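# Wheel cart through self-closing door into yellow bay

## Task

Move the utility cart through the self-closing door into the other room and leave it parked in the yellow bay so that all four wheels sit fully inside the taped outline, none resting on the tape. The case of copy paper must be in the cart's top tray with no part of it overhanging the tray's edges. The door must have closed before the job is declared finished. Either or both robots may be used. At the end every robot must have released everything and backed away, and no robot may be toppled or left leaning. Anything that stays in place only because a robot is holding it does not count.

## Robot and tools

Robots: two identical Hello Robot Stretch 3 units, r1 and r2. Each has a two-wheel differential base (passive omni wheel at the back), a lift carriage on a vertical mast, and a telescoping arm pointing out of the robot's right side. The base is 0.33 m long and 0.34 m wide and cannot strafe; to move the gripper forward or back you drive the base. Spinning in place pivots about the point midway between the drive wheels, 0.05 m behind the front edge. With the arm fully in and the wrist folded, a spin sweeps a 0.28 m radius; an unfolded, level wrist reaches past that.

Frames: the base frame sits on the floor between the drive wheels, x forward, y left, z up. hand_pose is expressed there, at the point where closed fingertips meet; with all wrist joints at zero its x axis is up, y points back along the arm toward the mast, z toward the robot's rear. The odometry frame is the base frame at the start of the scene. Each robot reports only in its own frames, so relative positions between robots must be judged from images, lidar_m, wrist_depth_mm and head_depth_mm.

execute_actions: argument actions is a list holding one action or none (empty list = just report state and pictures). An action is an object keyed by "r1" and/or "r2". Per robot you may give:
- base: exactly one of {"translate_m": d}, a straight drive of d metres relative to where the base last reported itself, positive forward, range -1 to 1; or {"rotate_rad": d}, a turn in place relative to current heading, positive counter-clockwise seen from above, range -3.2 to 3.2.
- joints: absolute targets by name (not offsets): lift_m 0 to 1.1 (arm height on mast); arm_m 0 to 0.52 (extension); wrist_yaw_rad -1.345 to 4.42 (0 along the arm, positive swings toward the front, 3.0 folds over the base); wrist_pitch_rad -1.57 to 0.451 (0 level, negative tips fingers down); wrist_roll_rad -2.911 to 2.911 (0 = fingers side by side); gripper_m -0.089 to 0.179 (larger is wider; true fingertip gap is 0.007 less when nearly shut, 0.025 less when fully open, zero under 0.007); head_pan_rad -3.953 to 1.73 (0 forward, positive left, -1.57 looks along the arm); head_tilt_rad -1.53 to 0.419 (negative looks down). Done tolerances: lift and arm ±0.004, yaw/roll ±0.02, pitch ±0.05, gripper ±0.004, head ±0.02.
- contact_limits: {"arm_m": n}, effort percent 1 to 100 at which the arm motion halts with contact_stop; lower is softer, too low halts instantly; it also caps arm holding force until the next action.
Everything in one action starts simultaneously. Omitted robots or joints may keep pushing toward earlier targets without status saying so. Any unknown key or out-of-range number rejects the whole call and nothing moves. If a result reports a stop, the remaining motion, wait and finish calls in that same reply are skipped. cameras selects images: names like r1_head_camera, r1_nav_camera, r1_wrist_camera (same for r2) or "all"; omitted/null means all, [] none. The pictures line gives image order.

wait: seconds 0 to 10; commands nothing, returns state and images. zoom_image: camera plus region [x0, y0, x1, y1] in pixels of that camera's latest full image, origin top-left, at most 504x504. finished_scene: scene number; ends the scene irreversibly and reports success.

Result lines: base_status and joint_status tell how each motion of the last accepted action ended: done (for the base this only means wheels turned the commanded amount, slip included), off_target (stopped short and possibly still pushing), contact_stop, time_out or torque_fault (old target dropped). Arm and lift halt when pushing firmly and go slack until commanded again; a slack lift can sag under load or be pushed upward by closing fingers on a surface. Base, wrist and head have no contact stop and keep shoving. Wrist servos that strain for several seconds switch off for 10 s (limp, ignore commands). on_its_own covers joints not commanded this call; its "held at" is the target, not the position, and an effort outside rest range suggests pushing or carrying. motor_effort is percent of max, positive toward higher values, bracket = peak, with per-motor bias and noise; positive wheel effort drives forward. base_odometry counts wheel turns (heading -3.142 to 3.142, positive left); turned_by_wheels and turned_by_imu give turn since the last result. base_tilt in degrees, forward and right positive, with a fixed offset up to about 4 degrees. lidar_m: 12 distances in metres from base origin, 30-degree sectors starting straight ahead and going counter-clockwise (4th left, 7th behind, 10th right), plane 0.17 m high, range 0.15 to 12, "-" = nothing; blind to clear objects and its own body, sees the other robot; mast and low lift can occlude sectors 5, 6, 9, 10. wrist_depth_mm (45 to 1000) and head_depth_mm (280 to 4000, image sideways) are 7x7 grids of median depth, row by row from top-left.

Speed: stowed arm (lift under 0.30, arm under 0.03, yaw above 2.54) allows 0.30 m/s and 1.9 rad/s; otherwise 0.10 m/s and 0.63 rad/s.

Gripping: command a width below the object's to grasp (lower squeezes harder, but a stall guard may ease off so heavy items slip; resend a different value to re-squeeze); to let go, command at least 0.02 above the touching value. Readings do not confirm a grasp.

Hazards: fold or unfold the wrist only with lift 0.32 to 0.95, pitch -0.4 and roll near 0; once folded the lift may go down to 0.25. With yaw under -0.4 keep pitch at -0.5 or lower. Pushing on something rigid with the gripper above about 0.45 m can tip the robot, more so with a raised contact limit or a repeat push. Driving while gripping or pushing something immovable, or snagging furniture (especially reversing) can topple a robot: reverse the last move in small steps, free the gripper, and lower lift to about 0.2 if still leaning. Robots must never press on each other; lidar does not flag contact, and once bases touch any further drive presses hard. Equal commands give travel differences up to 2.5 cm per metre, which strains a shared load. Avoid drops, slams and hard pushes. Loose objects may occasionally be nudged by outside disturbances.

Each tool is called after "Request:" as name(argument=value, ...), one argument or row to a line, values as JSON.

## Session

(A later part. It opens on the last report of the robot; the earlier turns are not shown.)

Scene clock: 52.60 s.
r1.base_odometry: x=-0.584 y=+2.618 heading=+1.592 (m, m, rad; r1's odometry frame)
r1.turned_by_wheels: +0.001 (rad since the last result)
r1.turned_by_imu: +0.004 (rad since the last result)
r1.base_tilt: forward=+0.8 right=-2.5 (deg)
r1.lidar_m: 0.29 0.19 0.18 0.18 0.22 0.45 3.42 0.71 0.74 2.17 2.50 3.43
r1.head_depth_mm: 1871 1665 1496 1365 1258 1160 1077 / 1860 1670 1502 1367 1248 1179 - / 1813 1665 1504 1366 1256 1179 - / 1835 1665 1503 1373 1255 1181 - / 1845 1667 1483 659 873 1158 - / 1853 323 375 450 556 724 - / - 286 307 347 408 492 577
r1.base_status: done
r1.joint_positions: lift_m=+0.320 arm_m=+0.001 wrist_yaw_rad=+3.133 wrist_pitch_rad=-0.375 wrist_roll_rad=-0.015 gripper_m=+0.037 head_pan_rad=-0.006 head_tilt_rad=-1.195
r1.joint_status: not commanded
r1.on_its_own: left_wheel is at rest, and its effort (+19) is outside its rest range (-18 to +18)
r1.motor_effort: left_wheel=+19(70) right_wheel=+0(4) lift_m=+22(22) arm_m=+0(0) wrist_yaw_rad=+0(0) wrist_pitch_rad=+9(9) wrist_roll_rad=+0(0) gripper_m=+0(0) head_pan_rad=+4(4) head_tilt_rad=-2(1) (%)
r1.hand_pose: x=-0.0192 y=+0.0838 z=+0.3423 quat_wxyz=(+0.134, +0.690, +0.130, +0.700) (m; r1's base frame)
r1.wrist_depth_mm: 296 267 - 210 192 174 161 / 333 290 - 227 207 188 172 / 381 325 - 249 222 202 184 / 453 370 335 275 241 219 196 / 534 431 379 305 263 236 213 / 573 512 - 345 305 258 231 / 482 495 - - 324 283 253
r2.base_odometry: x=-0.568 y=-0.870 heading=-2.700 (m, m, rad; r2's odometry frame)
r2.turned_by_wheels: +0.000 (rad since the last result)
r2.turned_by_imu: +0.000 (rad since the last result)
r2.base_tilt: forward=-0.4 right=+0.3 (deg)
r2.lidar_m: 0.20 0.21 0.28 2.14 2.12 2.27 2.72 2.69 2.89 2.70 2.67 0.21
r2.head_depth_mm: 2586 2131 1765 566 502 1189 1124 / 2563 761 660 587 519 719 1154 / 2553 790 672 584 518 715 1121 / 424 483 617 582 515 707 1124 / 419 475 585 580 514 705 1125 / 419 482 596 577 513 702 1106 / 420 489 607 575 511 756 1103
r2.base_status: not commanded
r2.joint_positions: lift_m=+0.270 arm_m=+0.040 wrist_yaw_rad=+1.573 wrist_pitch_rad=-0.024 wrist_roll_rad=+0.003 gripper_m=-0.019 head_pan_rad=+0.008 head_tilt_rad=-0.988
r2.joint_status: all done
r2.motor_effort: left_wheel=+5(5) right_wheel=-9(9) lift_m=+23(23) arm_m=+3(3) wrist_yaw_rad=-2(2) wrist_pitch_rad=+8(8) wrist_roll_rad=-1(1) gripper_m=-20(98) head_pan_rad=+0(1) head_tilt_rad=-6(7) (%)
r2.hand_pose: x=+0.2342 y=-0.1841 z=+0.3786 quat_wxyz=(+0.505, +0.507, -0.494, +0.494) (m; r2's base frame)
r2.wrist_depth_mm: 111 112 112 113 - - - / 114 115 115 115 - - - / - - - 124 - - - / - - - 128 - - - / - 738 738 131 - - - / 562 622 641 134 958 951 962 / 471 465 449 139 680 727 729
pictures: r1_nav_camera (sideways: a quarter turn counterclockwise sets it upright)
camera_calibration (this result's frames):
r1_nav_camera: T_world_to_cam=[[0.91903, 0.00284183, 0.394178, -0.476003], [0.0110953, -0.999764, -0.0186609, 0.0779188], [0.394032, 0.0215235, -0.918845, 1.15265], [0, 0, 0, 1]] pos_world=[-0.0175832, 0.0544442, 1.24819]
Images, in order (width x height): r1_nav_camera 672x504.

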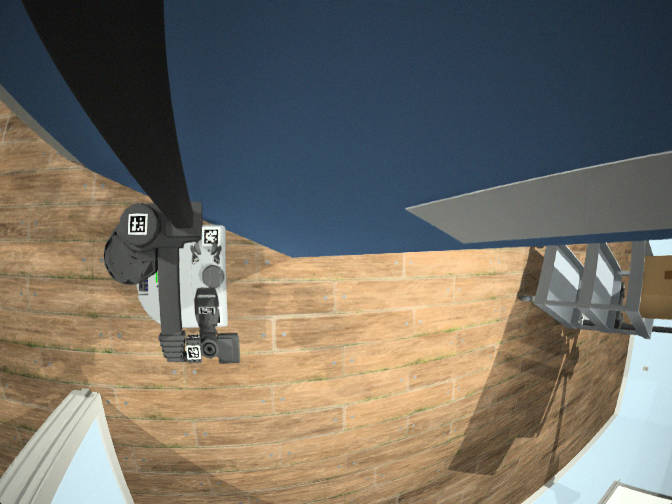

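Also test cart steering.

Request:
execute_actions(
  actions=[
    {"r1":{"base":{"translate_m":0.2}},"r2":{"base":{"rotate_rad":0.45}}},
  ],
  cameras=["r2_nav_camera"],
)

Request:
execute_actions(
  actions=[
    {"r1":{"base":{"rotate_rad":1.2},"joints":{"head_pan_rad":1.2}}},
  ],
  cameras=[],
)

Request:
execute_actions(
  actions=[
    {"r1":{"base":{"translate_m":0.6}}},
  ],
  cameras=["r1_nav_camera","r2_nav_camera"],
)

Scene clock: 57.90 s.
r1.base_odometry: x=-0.589 y=+2.818 heading=+1.593 (m, m, rad; r1's odometry frame)
r1.turned_by_wheels: +0.000 (rad since the last result)
r1.turned_by_imu: +0.002 (rad since the last result)
r1.base_tilt: forward=+0.9 right=-2.5 (deg)
r1.lidar_m: 1.48 0.20 0.18 0.18 0.21 0.37 3.62 0.86 1.05 2.39 2.50 2.04
r1.head_depth_mm: 1875 1660 1503 1365 1251 1157 1079 / 1809 1659 1495 1357 1253 1181 - / 1655 1665 1501 1364 1251 1175 - / 1713 1669 1504 1366 1250 1178 - / 1810 1666 1504 1368 1258 1163 - / 1874 1671 1506 1367 1256 725 - / 1864 1676 1510 1375 442 492 552
r1.base_status: done
r1.joint_positions: lift_m=+0.320 arm_m=+0.001 wrist_yaw_rad=+3.133 wrist_pitch_rad=-0.375 wrist_roll_rad=-0.015 gripper_m=+0.037 head_pan_rad=-0.006 head_tilt_rad=-1.195
r1.joint_status: not commanded
r1.motor_effort: left_wheel=+13(24) right_wheel=+0(4) lift_m=+22(22) arm_m=+0(0) wrist_yaw_rad=-1(0) wrist_pitch_rad=+9(9) wrist_roll_rad=+0(0) gripper_m=+0(1) head_pan_rad=+4(4) head_tilt_rad=-2(2) (%)
r1.hand_pose: x=-0.0192 y=+0.0838 z=+0.3423 quat_wxyz=(+0.134, +0.690, +0.130, +0.700) (m; r1's base frame)
r1.wrist_depth_mm: 259 242 - 204 191 178 167 / 288 264 - 221 205 191 180 / 325 294 - 242 222 205 199 / 371 331 307 266 242 223 745 / 436 376 346 297 262 243 654 / 520 436 - 332 306 275 540 / 483 486 - - 332 453 462
r2.base_odometry: x=-0.568 y=-0.870 heading=-2.250 (m, m, rad; r2's odometry frame)
r2.turned_by_wheels: +0.450 (rad since the last result)
r2.turned_by_imu: +0.453 (rad since the last result)
r2.base_tilt: forward=-0.3 right=+0.2 (deg)
r2.lidar_m: 0.28 0.39 2.17 2.11 2.21 2.76 2.69 2.81 2.74 2.66 0.27 0.26
r2.head_depth_mm: 452 533 663 589 488 460 1130 / 485 557 643 587 467 801 1157 / 523 607 663 584 490 1016 1121 / 582 677 669 583 767 1135 1124 / 2522 728 667 524 875 1209 1123 / 2500 2065 643 546 1298 1227 1108 / 2491 2062 603 1448 1362 1217 1109
r2.base_status: done
r2.joint_positions: lift_m=+0.270 arm_m=+0.040 wrist_yaw_rad=+1.527 wrist_pitch_rad=-0.024 wrist_roll_rad=+0.003 gripper_m=-0.019 head_pan_rad=+0.008 head_tilt_rad=-0.988
r2.joint_status: not commanded
r2.on_its_own: wrist_yaw_rad is held at +1.527, not at your +1.570, by its stall guard, which is not easing now
r2.motor_effort: left_wheel=-7(21) right_wheel=+6(30) lift_m=+24(24) arm_m=+0(3) wrist_yaw_rad=+0(73) wrist_pitch_rad=+8(8) wrist_roll_rad=+0(1) gripper_m=-21(27) head_pan_rad=+0(0) head_tilt_rad=-6(6) (%)
r2.hand_pose: x=+0.2340 y=-0.1961 z=+0.3787 quat_wxyz=(+0.516, +0.496, -0.505, +0.482) (m; r2's base frame)
r2.wrist_depth_mm: 170 142 119 104 163 - - / 177 147 122 107 171 - - / - - - 119 - - - / - - - 122 - - - / - - - 124 - - - / 920 551 625 127 638 946 948 / 429 471 456 131 438 694 719
pictures: r2_nav_camera (sideways: a quarter turn counterclockwise sets it upright)
camera_calibration (this result's frames):
r2_nav_camera: T_world_to_cam=[[0.858826, 0.0276621, 0.511521, -0.626797], [0.00983887, -0.999248, 0.0375184, 0.00263013], [0.512174, -0.0271889, -0.858451, 1.07391], [0, 0, 0, 1]] pos_world=[-0.0117469, 0.0491653, 1.24242]
Images, in order (width x height): r2_nav_camera 672x504.

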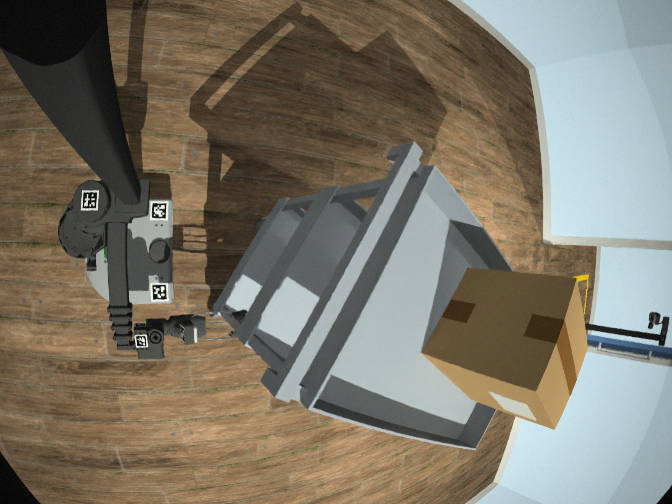

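Scene clock: 61.00 s.
r1.base_odometry: x=-0.589 y=+2.818 heading=+2.792 (m, m, rad; r1's odometry frame)
r1.turned_by_wheels: +1.200 (rad since the last result)
r1.turned_by_imu: +1.187 (rad since the last result)
r1.base_tilt: forward=+0.8 right=-2.4 (deg)
r1.lidar_m: - - 0.15 0.28 3.63 0.86 1.25 2.40 2.64 1.47 1.50 -
r1.head_depth_mm: - - - - - - - / - - - - - - - / - - - - - 392 472 / - - - 368 567 755 - / - 357 558 1334 1261 - - / 526 1596 1504 1376 1279 - 1064 / 1862 1660 1498 1370 - - 1069
r1.base_status: done
r1.joint_positions: lift_m=+0.320 arm_m=+0.001 wrist_yaw_rad=+3.133 wrist_pitch_rad=-0.375 wrist_roll_rad=-0.015 gripper_m=+0.037 head_pan_rad=+1.197 head_tilt_rad=-1.198
r1.joint_status: all done
r1.motor_effort: left_wheel=+1(12) right_wheel=+12(22) lift_m=+23(22) arm_m=+0(0) wrist_yaw_rad=+0(1) wrist_pitch_rad=+9(9) wrist_roll_rad=+0(0) gripper_m=-1(1) head_pan_rad=+2(64) head_tilt_rad=+0(2) (%)
r1.hand_pose: x=-0.0193 y=+0.0838 z=+0.3424 quat_wxyz=(+0.134, +0.690, +0.130, +0.700) (m; r1's base frame)
r1.wrist_depth_mm: - - - - 318 139 89 / - - - - 320 139 89 / - - - - 316 139 89 / 877 858 846 842 314 139 89 / 689 683 669 661 265 138 88 / 565 559 - 560 286 137 88 / 490 495 - - 263 127 88
r2.base_odometry: x=-0.568 y=-0.870 heading=-2.250 (m, m, rad; r2's odometry frame)
r2.turned_by_wheels: +0.000 (rad since the last result)
r2.turned_by_imu: +0.000 (rad since the last result)
r2.base_tilt: forward=-0.4 right=+0.1 (deg)
r2.lidar_m: 0.28 0.39 2.17 2.11 2.21 2.77 2.69 2.81 2.74 2.67 0.27 0.26
r2.head_depth_mm: 452 533 663 590 488 461 1125 / 485 558 643 587 467 802 1154 / 524 608 662 584 490 1017 1122 / 582 676 669 582 765 1136 1120 / 2521 729 668 524 874 1211 1123 / 2490 2064 645 546 1297 1227 1107 / 2499 2067 605 1456 1357 1218 1104
r2.base_status: not commanded
r2.joint_positions: lift_m=+0.270 arm_m=+0.040 wrist_yaw_rad=+1.527 wrist_pitch_rad=-0.024 wrist_roll_rad=+0.003 gripper_m=-0.019 head_pan_rad=+0.008 head_tilt_rad=-0.988
r2.joint_status: not commanded
r2.on_its_own: wrist_yaw_rad is held at +1.527, not at your +1.570, by its stall guard, which is not easing now
r2.motor_effort: left_wheel=-7(7) right_wheel=+6(6) lift_m=+23(23) arm_m=+0(0) wrist_yaw_rad=+1(1) wrist_pitch_rad=+8(8) wrist_roll_rad=+0(1) gripper_m=-21(21) head_pan_rad=+1(0) head_tilt_rad=-7(6) (%)
r2.hand_pose: x=+0.2340 y=-0.1961 z=+0.3787 quat_wxyz=(+0.516, +0.496, -0.505, +0.482) (m; r2's base frame)
r2.wrist_depth_mm: 170 142 119 104 163 - - / 177 147 122 107 171 - - / - - - 119 - - - / - - - 122 - - - / - - - 124 - - - / 902 548 619 127 642 952 946 / 432 475 451 131 437 686 735
pictures: none
No camera images: the call's "cameras" was empty. Leave "cameras" out to get every camera's image.

Scene clock: 70.03 s.
r1.base_odometry: x=-1.153 y=+3.022 heading=+2.793 (m, m, rad; r1's odometry frame)
r1.turned_by_wheels: +0.001 (rad since the last result)
r1.turned_by_imu: +0.429 (rad since the last result)
r1.base_tilt: forward=+0.9 right=-2.5 (deg)
r1.lidar_m: - - 0.15 0.19 1.30 1.33 2.87 3.01 1.46 1.55 2.49 1.97
r1.head_depth_mm: - - - - - - 1051 / - - - - - - 1065 / - - - - - 421 1088 / - - - - 469 868 - / - - 334 554 1246 - - / - 344 683 1357 1274 - 1055 / 362 941 1512 1375 - 1189 1068
r1.base_status: done
r1.joint_positions: lift_m=+0.320 arm_m=+0.001 wrist_yaw_rad=+3.133 wrist_pitch_rad=-0.375 wrist_roll_rad=-0.015 gripper_m=+0.037 head_pan_rad=+1.199 head_tilt_rad=-1.191
r1.joint_status: not commanded
r1.motor_effort: left_wheel=+16(80) right_wheel=-1(31) lift_m=+21(22) arm_m=+0(0) wrist_yaw_rad=+0(1) wrist_pitch_rad=+9(10) wrist_roll_rad=+0(0) gripper_m=-1(0) head_pan_rad=+1(2) head_tilt_rad=-3(4) (%)
r1.hand_pose: x=-0.0192 y=+0.0837 z=+0.3424 quat_wxyz=(+0.134, +0.690, +0.130, +0.700) (m; r1's base frame)
r1.wrist_depth_mm: - - - 711 220 130 92 / - - - 786 230 133 94 / - - - 917 236 136 95 / 871 842 847 762 245 138 96 / 684 682 680 641 224 142 98 / 571 568 - 553 254 144 99 / 486 499 - - 249 138 101
r2.base_odometry: x=-0.568 y=-0.870 heading=-2.250 (m, m, rad; r2's odometry frame)
r2.turned_by_wheels: +0.000 (rad since the last result)
r2.turned_by_imu: +0.001 (rad since the last result)
r2.base_tilt: forward=-0.4 right=+0.1 (deg)
r2.lidar_m: 0.28 0.39 2.17 2.11 2.21 2.77 2.69 2.80 2.74 2.67 0.27 0.26
r2.head_depth_mm: 453 533 662 590 489 461 1128 / 486 558 643 586 466 800 1151 / 522 608 662 586 491 1019 1122 / 581 676 669 583 768 1133 1124 / 2518 728 666 524 874 1209 1123 / 2507 2074 645 547 1300 1227 1107 / 2480 2058 604 1451 1355 1218 1110
r2.base_status: not commanded
r2.joint_positions: lift_m=+0.270 arm_m=+0.040 wrist_yaw_rad=+1.527 wrist_pitch_rad=-0.024 wrist_roll_rad=+0.003 gripper_m=-0.019 head_pan_rad=+0.008 head_tilt_rad=-0.988
r2.joint_status: not commanded
r2.on_its_own: wrist_yaw_rad is held at +1.527, not at your +1.570, by its stall guard, which is not easing now
r2.motor_effort: left_wheel=-7(7) right_wheel=+6(6) lift_m=+23(23) arm_m=+0(0) wrist_yaw_rad=+1(1) wrist_pitch_rad=+8(8) wrist_roll_rad=+0(1) gripper_m=-22(22) head_pan_rad=+0(0) head_tilt_rad=-7(6) (%)
r2.hand_pose: x=+0.2340 y=-0.1962 z=+0.3787 quat_wxyz=(+0.516, +0.496, -0.505, +0.482) (m; r2's base frame)
r2.wrist_depth_mm: 170 142 119 104 163 - - / 177 146 122 107 172 - - / - - - 119 - - - / - - - 122 - - - / - - - 125 - - - / 914 547 615 127 633 928 952 / 430 470 449 131 437 698 726
pictures: r1_nav_camera (sideways: a quarter turn counterclockwise sets it upright), r2_nav_camera (sideways: a quarter turn counterclockwise sets it upright)
camera_calibration (this result's frames):
r1_nav_camera: T_world_to_cam=[[0.325834, 0.857622, 0.39789, -0.477219], [0.937478, -0.347547, -0.0185934, 0.07218], [0.122339, 0.379072, -0.917245, 1.15222], [0, 0, 0, 1]] pos_world=[-0.0531356, -0.0024162, 1.24809]
r2_nav_camera: T_world_to_cam=[[0.858826, 0.027662, 0.511521, -0.626797], [0.00983875, -0.999248, 0.0375184, 0.00263013], [0.512174, -0.027189, -0.858451, 1.07391], [0, 0, 0, 1]] pos_world=[-0.0117469, 0.0491653, 1.24242]
Images, in order (width x height): r1_nav_camera 672x504, r2_nav_camera 672x504.

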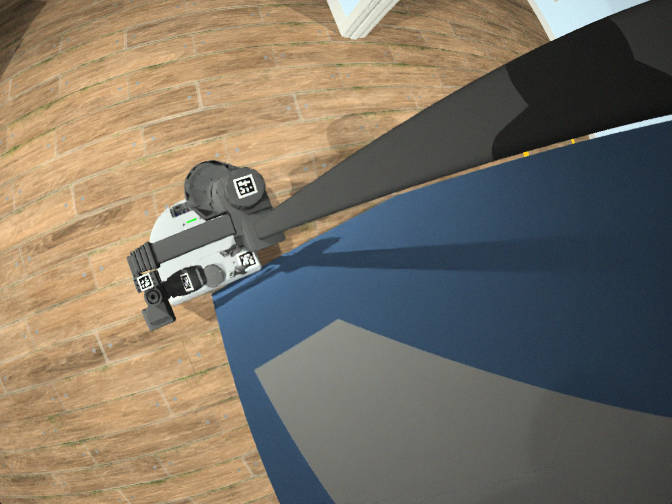

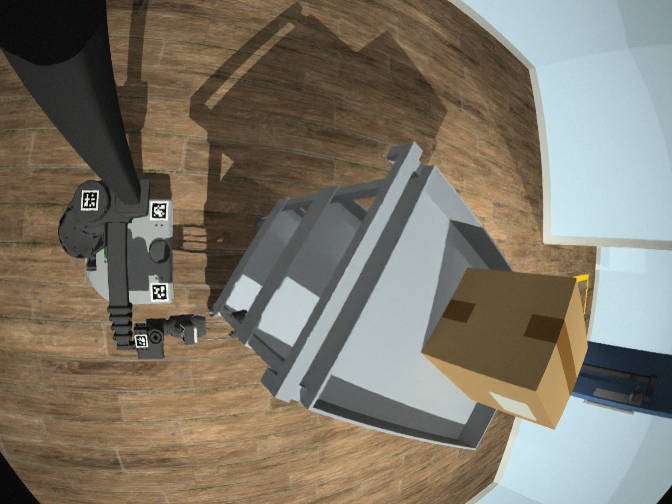

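Request:
execute_actions(
  actions=[
    {"r2":{"joints":{"arm_m":0.5,"wrist_yaw_rad":1.57}}},
  ],
  cameras=["r2_nav_camera"],
)

Scene clock: 78.47 s.
r1.base_odometry: x=-1.153 y=+3.022 heading=+2.793 (m, m, rad; r1's odometry frame)
r1.turned_by_wheels: +0.000 (rad since the last result)
r1.turned_by_imu: +0.001 (rad since the last result)
r1.base_tilt: forward=+0.8 right=-2.5 (deg)
r1.lidar_m: - - 0.15 0.19 1.30 1.34 2.87 3.03 1.45 1.45 2.49 1.97
r1.head_depth_mm: - - - - - - 1051 / - - - - - - 1064 / - - - - - 421 1089 / - - - - 468 870 - / - - 334 553 1243 - - / - 344 683 1353 1270 - 1055 / 362 940 1509 1379 - 1188 1069
r1.base_status: not commanded
r1.joint_positions: lift_m=+0.320 arm_m=+0.001 wrist_yaw_rad=+3.133 wrist_pitch_rad=-0.375 wrist_roll_rad=-0.015 gripper_m=+0.037 head_pan_rad=+1.199 head_tilt_rad=-1.191
r1.joint_status: not commanded
r1.motor_effort: left_wheel=+17(16) right_wheel=-1(1) lift_m=+21(21) arm_m=+0(0) wrist_yaw_rad=+0(0) wrist_pitch_rad=+9(9) wrist_roll_rad=+0(0) gripper_m=+0(1) head_pan_rad=+1(1) head_tilt_rad=-3(3) (%)
r1.hand_pose: x=-0.0192 y=+0.0837 z=+0.3424 quat_wxyz=(+0.134, +0.690, +0.130, +0.700) (m; r1's base frame)
r1.wrist_depth_mm: - - - 707 219 131 92 / - - - 781 229 133 94 / - - - 876 237 136 95 / 861 859 847 764 245 139 97 / 678 694 685 639 225 141 98 / 575 561 - 552 255 144 99 / 485 497 - - 249 138 101
r2.base_odometry: x=-0.568 y=-0.870 heading=-2.249 (m, m, rad; r2's odometry frame)
r2.turned_by_wheels: +0.001 (rad since the last result)
r2.turned_by_imu: +0.001 (rad since the last result)
r2.base_tilt: forward=-0.4 right=+0.2 (deg)
r2.lidar_m: 0.53 2.89 2.17 2.11 2.21 2.76 2.69 2.82 2.74 2.67 0.24 0.27
r2.head_depth_mm: 553 557 574 588 501 673 1108 / 2573 745 648 927 868 790 1096 / 2542 762 1021 997 1199 1179 1117 / 2545 2113 1776 1551 1376 1228 1120 / 2526 2096 1768 1550 1362 1228 1120 / 2501 2072 1770 1542 1359 1223 1112 / 2494 2062 1759 1537 1359 1221 1110
r2.base_status: not commanded
r2.joint_positions: lift_m=+0.270 arm_m=+0.500 wrist_yaw_rad=+1.632 wrist_pitch_rad=-0.021 wrist_roll_rad=+0.003 gripper_m=-0.019 head_pan_rad=+0.008 head_tilt_rad=-0.988
r2.joint_status: wrist_yaw_rad off_target (ended at +1.632, target +1.570); the others done
r2.on_its_own: wrist_yaw_rad is held at +1.618, not at your +1.570, by its stall guard, which is not easing now; wrist_yaw_rad is at rest, and its effort (-16) is outside its rest range (-12 to +12)
r2.motor_effort: left_wheel=+6(7) right_wheel=-9(11) lift_m=+23(24) arm_m=+4(7) wrist_yaw_rad=-16(35) wrist_pitch_rad=+7(8) wrist_roll_rad=+0(0) gripper_m=-22(26) head_pan_rad=+0(0) head_tilt_rad=-6(6) (%)
r2.hand_pose: x=+0.2338 y=-0.6288 z=+0.3793 quat_wxyz=(+0.489, +0.521, -0.479, +0.509) (m; r2's base frame)
r2.wrist_depth_mm: 107 109 112 114 - - - / 109 111 114 118 - - - / - - - 127 - - - / - - - 130 - - - / - 712 733 134 - - - / 579 618 630 136 - 952 966 / 468 473 452 141 681 733 722
pictures: r2_nav_camera (sideways: a quarter turn counterclockwise sets it upright)
camera_calibration (this result's frames):
r2_nav_camera: T_world_to_cam=[[0.858825, 0.027662, 0.511521, -0.626797], [0.00983869, -0.999248, 0.0375184, 0.00263013], [0.512174, -0.027189, -0.858451, 1.07391], [0, 0, 0, 1]] pos_world=[-0.0117469, 0.0491653, 1.24242]
Images, in order (width x height): r2_nav_camera 672x504.

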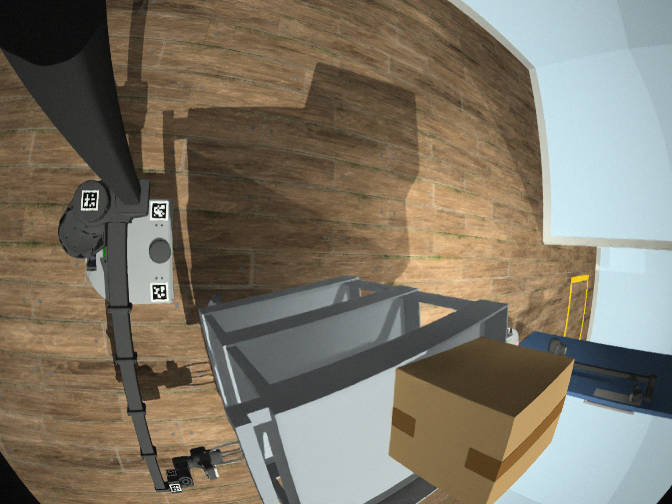

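Request:
execute_actions(
  actions=[
    {"r2":{"base":{"translate_m":0.35}}},
  ],
  cameras=["r2_nav_camera"],
)

Request:
execute_actions(
  actions=[
    {"r2":{"base":{"translate_m":0.3},"joints":{"arm_m":0.36}}},
  ],
  cameras=["r2_nav_camera"],
)

Scene clock: 85.17 s.
r1.base_odometry: x=-1.153 y=+3.022 heading=+2.793 (m, m, rad; r1's odometry frame)
r1.turned_by_wheels: +0.000 (rad since the last result)
r1.turned_by_imu: +0.001 (rad since the last result)
r1.base_tilt: forward=+0.8 right=-2.4 (deg)
r1.lidar_m: - - 0.15 0.19 1.31 1.34 2.88 3.03 1.24 1.48 2.48 1.97
r1.head_depth_mm: - - - - - - 1054 / - - - - - - 1061 / - - - - - 421 1087 / - - - - 468 868 - / - - 334 554 1252 - - / - 344 684 1355 1275 - 1057 / 362 939 1509 1374 - 1189 1064
r1.base_status: not commanded
r1.joint_positions: lift_m=+0.320 arm_m=+0.001 wrist_yaw_rad=+3.133 wrist_pitch_rad=-0.375 wrist_roll_rad=-0.015 gripper_m=+0.037 head_pan_rad=+1.199 head_tilt_rad=-1.191
r1.joint_status: not commanded
r1.motor_effort: left_wheel=+17(16) right_wheel=-1(1) lift_m=+21(22) arm_m=+0(0) wrist_yaw_rad=+0(0) wrist_pitch_rad=+9(9) wrist_roll_rad=+0(0) gripper_m=-1(1) head_pan_rad=+1(0) head_tilt_rad=-4(3) (%)
r1.hand_pose: x=-0.0192 y=+0.0837 z=+0.3424 quat_wxyz=(+0.134, +0.690, +0.130, +0.700) (m; r1's base frame)
r1.wrist_depth_mm: - - - 715 220 131 92 / - - - 791 228 133 94 / - - - 893 237 136 95 / 882 878 853 770 244 138 97 / 686 683 679 647 225 142 98 / 569 563 - 563 255 144 99 / 486 501 - - 248 137 100
r2.base_odometry: x=-0.788 y=-1.143 heading=-2.250 (m, m, rad; r2's odometry frame)
r2.turned_by_wheels: +0.000 (rad since the last result)
r2.turned_by_imu: +0.000 (rad since the last result)
r2.base_tilt: forward=-0.3 right=+0.1 (deg)
r2.lidar_m: 0.31 2.86 2.15 2.09 2.19 3.11 3.05 3.18 2.75 0.22 0.22 0.22
r2.head_depth_mm: 409 356 386 432 505 460 708 / 407 412 462 528 507 769 968 / 444 500 577 574 850 1037 1105 / 2552 2099 645 818 908 1210 1125 / 2525 2097 1706 1526 1348 1232 1119 / 2508 2071 1778 1542 1359 1220 1110 / 2491 2054 1757 1539 1361 1224 1106
r2.base_status: done
r2.joint_positions: lift_m=+0.270 arm_m=+0.500 wrist_yaw_rad=+1.618 wrist_pitch_rad=-0.022 wrist_roll_rad=+0.003 gripper_m=-0.019 head_pan_rad=+0.008 head_tilt_rad=-0.988
r2.joint_status: not commanded
r2.on_its_own: wrist_yaw_rad is held at +1.618, not at your +1.570, by its stall guard, which is not easing now
r2.motor_effort: left_wheel=-10(19) right_wheel=+11(32) lift_m=+23(24) arm_m=+1(4) wrist_yaw_rad=+0(21) wrist_pitch_rad=+7(7) wrist_roll_rad=-1(0) gripper_m=-22(23) head_pan_rad=+0(0) head_tilt_rad=-7(7) (%)
r2.hand_pose: x=+0.2340 y=-0.6327 z=+0.3792 quat_wxyz=(+0.493, +0.518, -0.483, +0.506) (m; r2's base frame)
r2.wrist_depth_mm: - 82 92 105 - - - / - 85 95 109 - - - / - - - 121 - - - / - - - 125 - - - / - - - 128 - - - / 573 619 631 131 - 958 963 / 475 472 497 133 679 720 733
pictures: r2_nav_camera (sideways: a quarter turn counterclockwise sets it upright)
camera_calibration (this result's frames):
r2_nav_camera: T_world_to_cam=[[0.85885, 0.0276621, 0.511479, -0.626743], [0.00984047, -0.999247, 0.0375183, 0.00263022], [0.512132, -0.0271894, -0.858476, 1.07395], [0, 0, 0, 1]] pos_world=[-0.0117498, 0.0491652, 1.24242]
Images, in order (width x height): r2_nav_camera 672x504.

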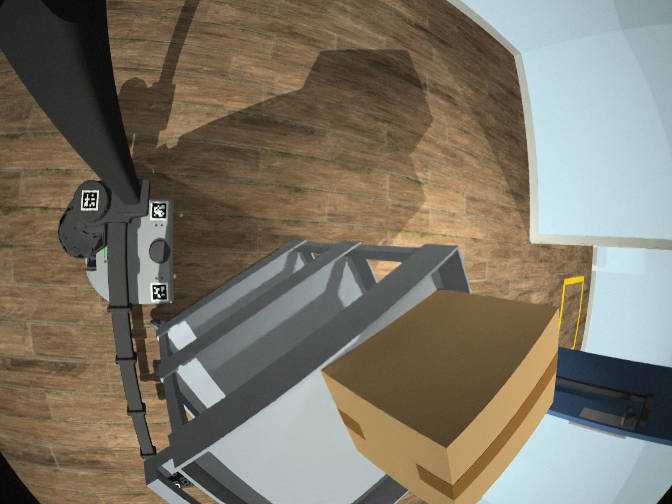

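Scene clock: 89.57 s.
r1.base_odometry: x=-1.153 y=+3.022 heading=+2.793 (m, m, rad; r1's odometry frame)
r1.turned_by_wheels: +0.000 (rad since the last result)
r1.turned_by_imu: +0.001 (rad since the last result)
r1.base_tilt: forward=+0.9 right=-2.5 (deg)
r1.lidar_m: - - 0.15 0.19 1.30 1.33 2.88 3.01 1.02 1.33 2.49 1.97
r1.head_depth_mm: - - - - - - 1055 / - - - - - - 1062 / - - - - - 420 1087 / - - - - 468 868 - / - - 335 554 1240 - - / - 344 685 1350 1270 - 1056 / 362 942 1509 1378 - 1190 1070
r1.base_status: not commanded
r1.joint_positions: lift_m=+0.320 arm_m=+0.001 wrist_yaw_rad=+3.133 wrist_pitch_rad=-0.375 wrist_roll_rad=-0.015 gripper_m=+0.037 head_pan_rad=+1.199 head_tilt_rad=-1.191
r1.joint_status: not commanded
r1.motor_effort: left_wheel=+16(17) right_wheel=-1(1) lift_m=+21(22) arm_m=+0(0) wrist_yaw_rad=+0(0) wrist_pitch_rad=+9(9) wrist_roll_rad=+0(0) gripper_m=-1(0) head_pan_rad=+0(1) head_tilt_rad=-4(3) (%)
r1.hand_pose: x=-0.0192 y=+0.0837 z=+0.3424 quat_wxyz=(+0.134, +0.690, +0.130, +0.700) (m; r1's base frame)
r1.wrist_depth_mm: - - - 722 220 131 92 / - - - 792 228 133 94 / - - - 886 236 136 95 / 888 842 843 785 245 139 97 / 686 677 685 638 225 141 98 / 572 563 - 560 255 144 99 / 486 496 - - 248 138 101
r2.base_odometry: x=-0.977 y=-1.376 heading=-2.250 (m, m, rad; r2's odometry frame)
r2.turned_by_wheels: +0.000 (rad since the last result)
r2.turned_by_imu: -0.001 (rad since the last result)
r2.base_tilt: forward=-0.3 right=+0.3 (deg)
r2.lidar_m: 0.23 2.61 2.15 2.08 2.18 3.08 3.34 3.51 2.77 0.17 0.17 0.17
r2.head_depth_mm: 406 337 306 349 503 467 425 / 405 343 360 411 495 460 706 / 402 387 448 531 506 774 1003 / 431 492 593 582 844 1112 1125 / 2371 2083 628 809 1192 1226 1123 / 2369 2061 1761 1540 1366 1220 1113 / 2353 2061 1760 1537 1361 1216 1108
r2.base_status: done
r2.joint_positions: lift_m=+0.270 arm_m=+0.360 wrist_yaw_rad=+1.201 wrist_pitch_rad=-0.019 wrist_roll_rad=+0.003 gripper_m=-0.019 head_pan_rad=+0.008 head_tilt_rad=-0.990
r2.joint_status: all done
r2.on_its_own: wrist_yaw_rad is held at +1.203, not at your +1.570, by its stall guard, which is not easing now
r2.motor_effort: left_wheel=-10(39) right_wheel=+13(33) lift_m=+25(25) arm_m=-3(17) wrist_yaw_rad=+4(100) wrist_pitch_rad=+7(7) wrist_roll_rad=-1(0) gripper_m=-24(38) head_pan_rad=+0(0) head_tilt_rad=-6(6) (%)
r2.hand_pose: x=+0.2170 y=-0.5979 z=+0.3798 quat_wxyz=(+0.587, +0.406, -0.580, +0.393) (m; r2's base frame)
r2.wrist_depth_mm: - 55 67 89 - - - / - 59 73 95 - - - / - - - 115 - - - / - - - 119 - - - / - - - 122 - - - / 877 921 929 125 - 973 969 / 432 710 683 128 685 726 730
pictures: r2_nav_camera (sideways: a quarter turn counterclockwise sets it upright)
camera_calibration (this result's frames):
r2_nav_camera: T_world_to_cam=[[0.859712, 0.0276695, 0.510029, -0.624859], [0.00990403, -0.999247, 0.0375156, 0.00263336], [0.510683, -0.0272013, -0.859339, 1.07508], [0, 0, 0, 1]] pos_world=[-0.0118501, 0.0491644, 1.24245]
Images, in order (width x height): r2_nav_camera 672x504.

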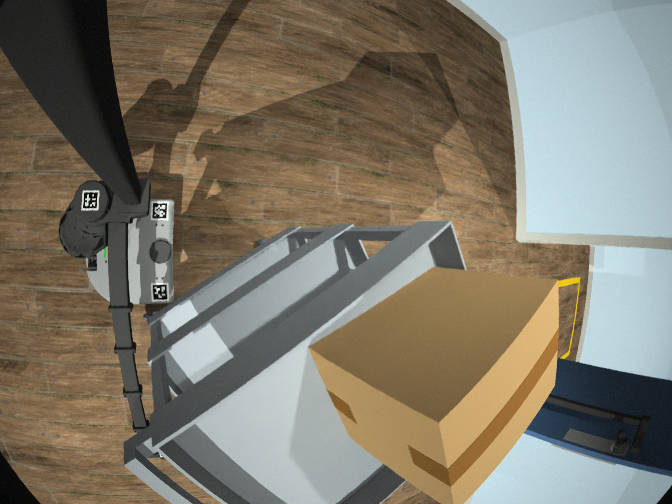

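Request:
execute_actions(
  actions=[
    {"r2":{"base":{"translate_m":-0.2},"joints":{"arm_m":0.4}}},
  ],
  cameras=[],
)

Request:
execute_actions(
  actions=[
    {"r2":{"joints":{"arm_m":0.05,"wrist_yaw_rad":1.57},"contact_limits":{"arm_m":12}}},
  ],
  cameras=["r2_nav_camera"],
)

Scene clock: 97.27 s.
r1.base_odometry: x=-1.153 y=+3.022 heading=+2.793 (m, m, rad; r1's odometry frame)
r1.turned_by_wheels: +0.000 (rad since the last result)
r1.turned_by_imu: +0.001 (rad since the last result)
r1.base_tilt: forward=+0.8 right=-2.5 (deg)
r1.lidar_m: - - 0.15 0.19 1.30 1.33 2.87 3.02 1.06 1.30 2.48 1.97
r1.head_depth_mm: - - - - - - 1053 / - - - - - - 1061 / - - - - - 420 1092 / - - - - 468 869 - / - - 334 553 1241 - - / - 344 685 1359 1274 - 1061 / 362 940 1516 1377 - 1190 1066
r1.base_status: not commanded
r1.joint_positions: lift_m=+0.320 arm_m=+0.001 wrist_yaw_rad=+3.133 wrist_pitch_rad=-0.375 wrist_roll_rad=-0.015 gripper_m=+0.037 head_pan_rad=+1.199 head_tilt_rad=-1.191
r1.joint_status: not commanded
r1.motor_effort: left_wheel=+16(16) right_wheel=-2(1) lift_m=+21(22) arm_m=+0(0) wrist_yaw_rad=+0(0) wrist_pitch_rad=+9(9) wrist_roll_rad=+0(0) gripper_m=-1(1) head_pan_rad=+1(1) head_tilt_rad=-3(4) (%)
r1.hand_pose: x=-0.0192 y=+0.0837 z=+0.3424 quat_wxyz=(+0.134, +0.690, +0.130, +0.700) (m; r1's base frame)
r1.wrist_depth_mm: - - - 704 219 130 92 / - - - 787 229 133 94 / - - - 891 235 135 95 / 878 844 867 757 243 139 96 / 687 691 676 652 224 141 98 / 573 562 - 551 255 144 99 / 489 498 - - 248 138 101
r2.base_odometry: x=-0.851 y=-1.220 heading=-2.250 (m, m, rad; r2's odometry frame)
r2.turned_by_wheels: +0.000 (rad since the last result)
r2.turned_by_imu: +0.001 (rad since the last result)
r2.base_tilt: forward=-0.4 right=+0.3 (deg)
r2.lidar_m: 0.46 2.83 2.15 2.09 2.19 3.10 3.13 3.29 2.77 2.68 0.22 0.25
r2.head_depth_mm: 477 492 513 569 488 748 1085 / 2341 653 638 569 853 779 1029 / 2552 736 701 978 1080 1131 1110 / 2515 2085 1782 1519 1355 1232 1126 / 2463 2068 1774 1546 1364 1232 1121 / 2449 2075 1768 1536 1368 1225 1115 / 2454 2048 1769 1525 1360 1219 1107
r2.base_status: done
r2.joint_positions: lift_m=+0.270 arm_m=+0.400 wrist_yaw_rad=+1.207 wrist_pitch_rad=-0.019 wrist_roll_rad=+0.003 gripper_m=-0.019 head_pan_rad=+0.008 head_tilt_rad=-0.990
r2.joint_status: all done
r2.on_its_own: wrist_yaw_rad is held at +1.203, not at your +1.570, by its stall guard, which is not easing now
r2.motor_effort: left_wheel=+4(17) right_wheel=-7(26) lift_m=+25(25) arm_m=+3(2) wrist_yaw_rad=-5(62) wrist_pitch_rad=+7(7) wrist_roll_rad=-1(0) gripper_m=-22(27) head_pan_rad=-1(1) head_tilt_rad=-6(6) (%)
r2.hand_pose: x=+0.2176 y=-0.6357 z=+0.3797 quat_wxyz=(+0.586, +0.408, -0.579, +0.395) (m; r2's base frame)
r2.wrist_depth_mm: - 76 87 102 - - - / - 78 90 104 - - - / - - - 117 - - - / - - - 120 - - - / - - - 123 - - - / 557 603 947 125 941 948 967 / 472 474 402 128 691 718 736
pictures: none
No camera images: the call's "cameras" was empty. Leave "cameras" out to get every camera's image.

Scene clock: 101.07 s.
r1.base_odometry: x=-1.153 y=+3.022 heading=+2.793 (m, m, rad; r1's odometry frame)
r1.turned_by_wheels: +0.000 (rad since the last result)
r1.turned_by_imu: +0.001 (rad since the last result)
r1.base_tilt: forward=+0.8 right=-2.5 (deg)
r1.lidar_m: - - 0.15 0.19 1.30 1.33 2.87 1.21 1.10 4.87 2.49 1.97
r1.head_depth_mm: - - - - - - 1059 / - - - - - - 1062 / - - - - - 421 1087 / - - - - 468 870 - / - - 334 554 1242 - - / - 344 684 1352 1274 - 1053 / 362 936 1515 1374 - 1190 1065
r1.base_status: not commanded
r1.joint_positions: lift_m=+0.320 arm_m=+0.001 wrist_yaw_rad=+3.133 wrist_pitch_rad=-0.375 wrist_roll_rad=-0.015 gripper_m=+0.037 head_pan_rad=+1.199 head_tilt_rad=-1.191
r1.joint_status: not commanded
r1.motor_effort: left_wheel=+16(17) right_wheel=-1(2) lift_m=+21(22) arm_m=+0(0) wrist_yaw_rad=+0(0) wrist_pitch_rad=+9(9) wrist_roll_rad=+0(0) gripper_m=-1(0) head_pan_rad=+1(1) head_tilt_rad=-4(3) (%)
r1.hand_pose: x=-0.0192 y=+0.0837 z=+0.3424 quat_wxyz=(+0.134, +0.690, +0.130, +0.700) (m; r1's base frame)
r1.wrist_depth_mm: - - - 693 220 131 92 / - - - 797 228 133 94 / - - - 886 236 135 95 / 868 848 836 757 244 139 96 / 694 673 679 641 226 141 98 / 577 561 - 546 253 144 99 / 491 494 - - 248 138 101
r2.base_odometry: x=-0.851 y=-1.220 heading=-2.250 (m, m, rad; r2's odometry frame)
r2.turned_by_wheels: -0.001 (rad since the last result)
r2.turned_by_imu: -0.001 (rad since the last result)
r2.base_tilt: forward=-0.4 right=+0.0 (deg)
r2.lidar_m: 0.24 0.28 2.15 2.09 2.20 3.08 3.13 3.30 2.76 2.68 0.27 0.24
r2.head_depth_mm: 605 778 675 588 521 1187 1128 / 436 514 648 587 491 741 1150 / 446 523 630 584 474 810 1121 / 466 550 641 581 463 1069 1125 / 488 582 653 579 486 1113 1121 / 2374 740 649 577 530 1189 1110 / 2487 2051 621 566 736 1223 1106
r2.base_status: not commanded
r2.joint_positions: lift_m=+0.270 arm_m=+0.050 wrist_yaw_rad=+1.506 wrist_pitch_rad=-0.022 wrist_roll_rad=+0.003 gripper_m=-0.019 head_pan_rad=+0.008 head_tilt_rad=-0.990
r2.joint_status: wrist_yaw_rad off_target (ended at +1.506, target +1.570); the others done
r2.on_its_own: wrist_yaw_rad is held at +1.527, not at your +1.570, by its stall guard, which is not easing now; wrist_yaw_rad is at rest, and its effort (+25) is outside its rest range (-12 to +12)
r2.motor_effort: left_wheel=-7(34) right_wheel=+8(40) lift_m=+25(25) arm_m=-4(10) wrist_yaw_rad=+25(100) wrist_pitch_rad=+7(8) wrist_roll_rad=+0(1) gripper_m=-24(29) head_pan_rad=+0(0) head_tilt_rad=-5(6) (%)
r2.contact_limits: arm_m 12 (drawing in: default 19, maximum 31; extending or still: default 26, maximum 42)
r2.hand_pose: x=+0.2337 y=-0.2121 z=+0.3790 quat_wxyz=(+0.521, +0.490, -0.511, +0.477) (m; r2's base frame)
r2.wrist_depth_mm: 118 113 106 100 - - - / 121 116 109 103 - - - / - - - 111 - - - / - - - 114 - - - / - - 790 117 - - - / 861 584 625 121 - 941 950 / 449 475 449 124 654 725 727
pictures: r2_nav_camera (sideways: a quarter turn counterclockwise sets it upright)
camera_calibration (this result's frames):
r2_nav_camera: T_world_to_cam=[[0.859712, 0.0276695, 0.510029, -0.624859], [0.00990405, -0.999247, 0.0375157, 0.00263336], [0.510683, -0.0272013, -0.859339, 1.07508], [0, 0, 0, 1]] pos_world=[-0.0118501, 0.0491644, 1.24245]
Images, in order (width x height): r2_nav_camera 672x504.

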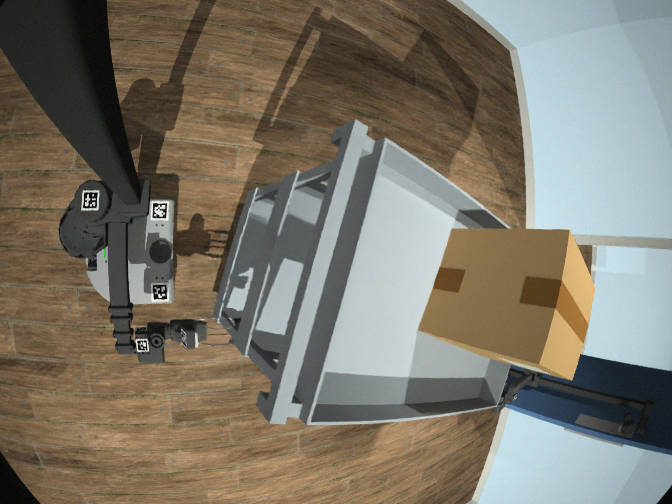

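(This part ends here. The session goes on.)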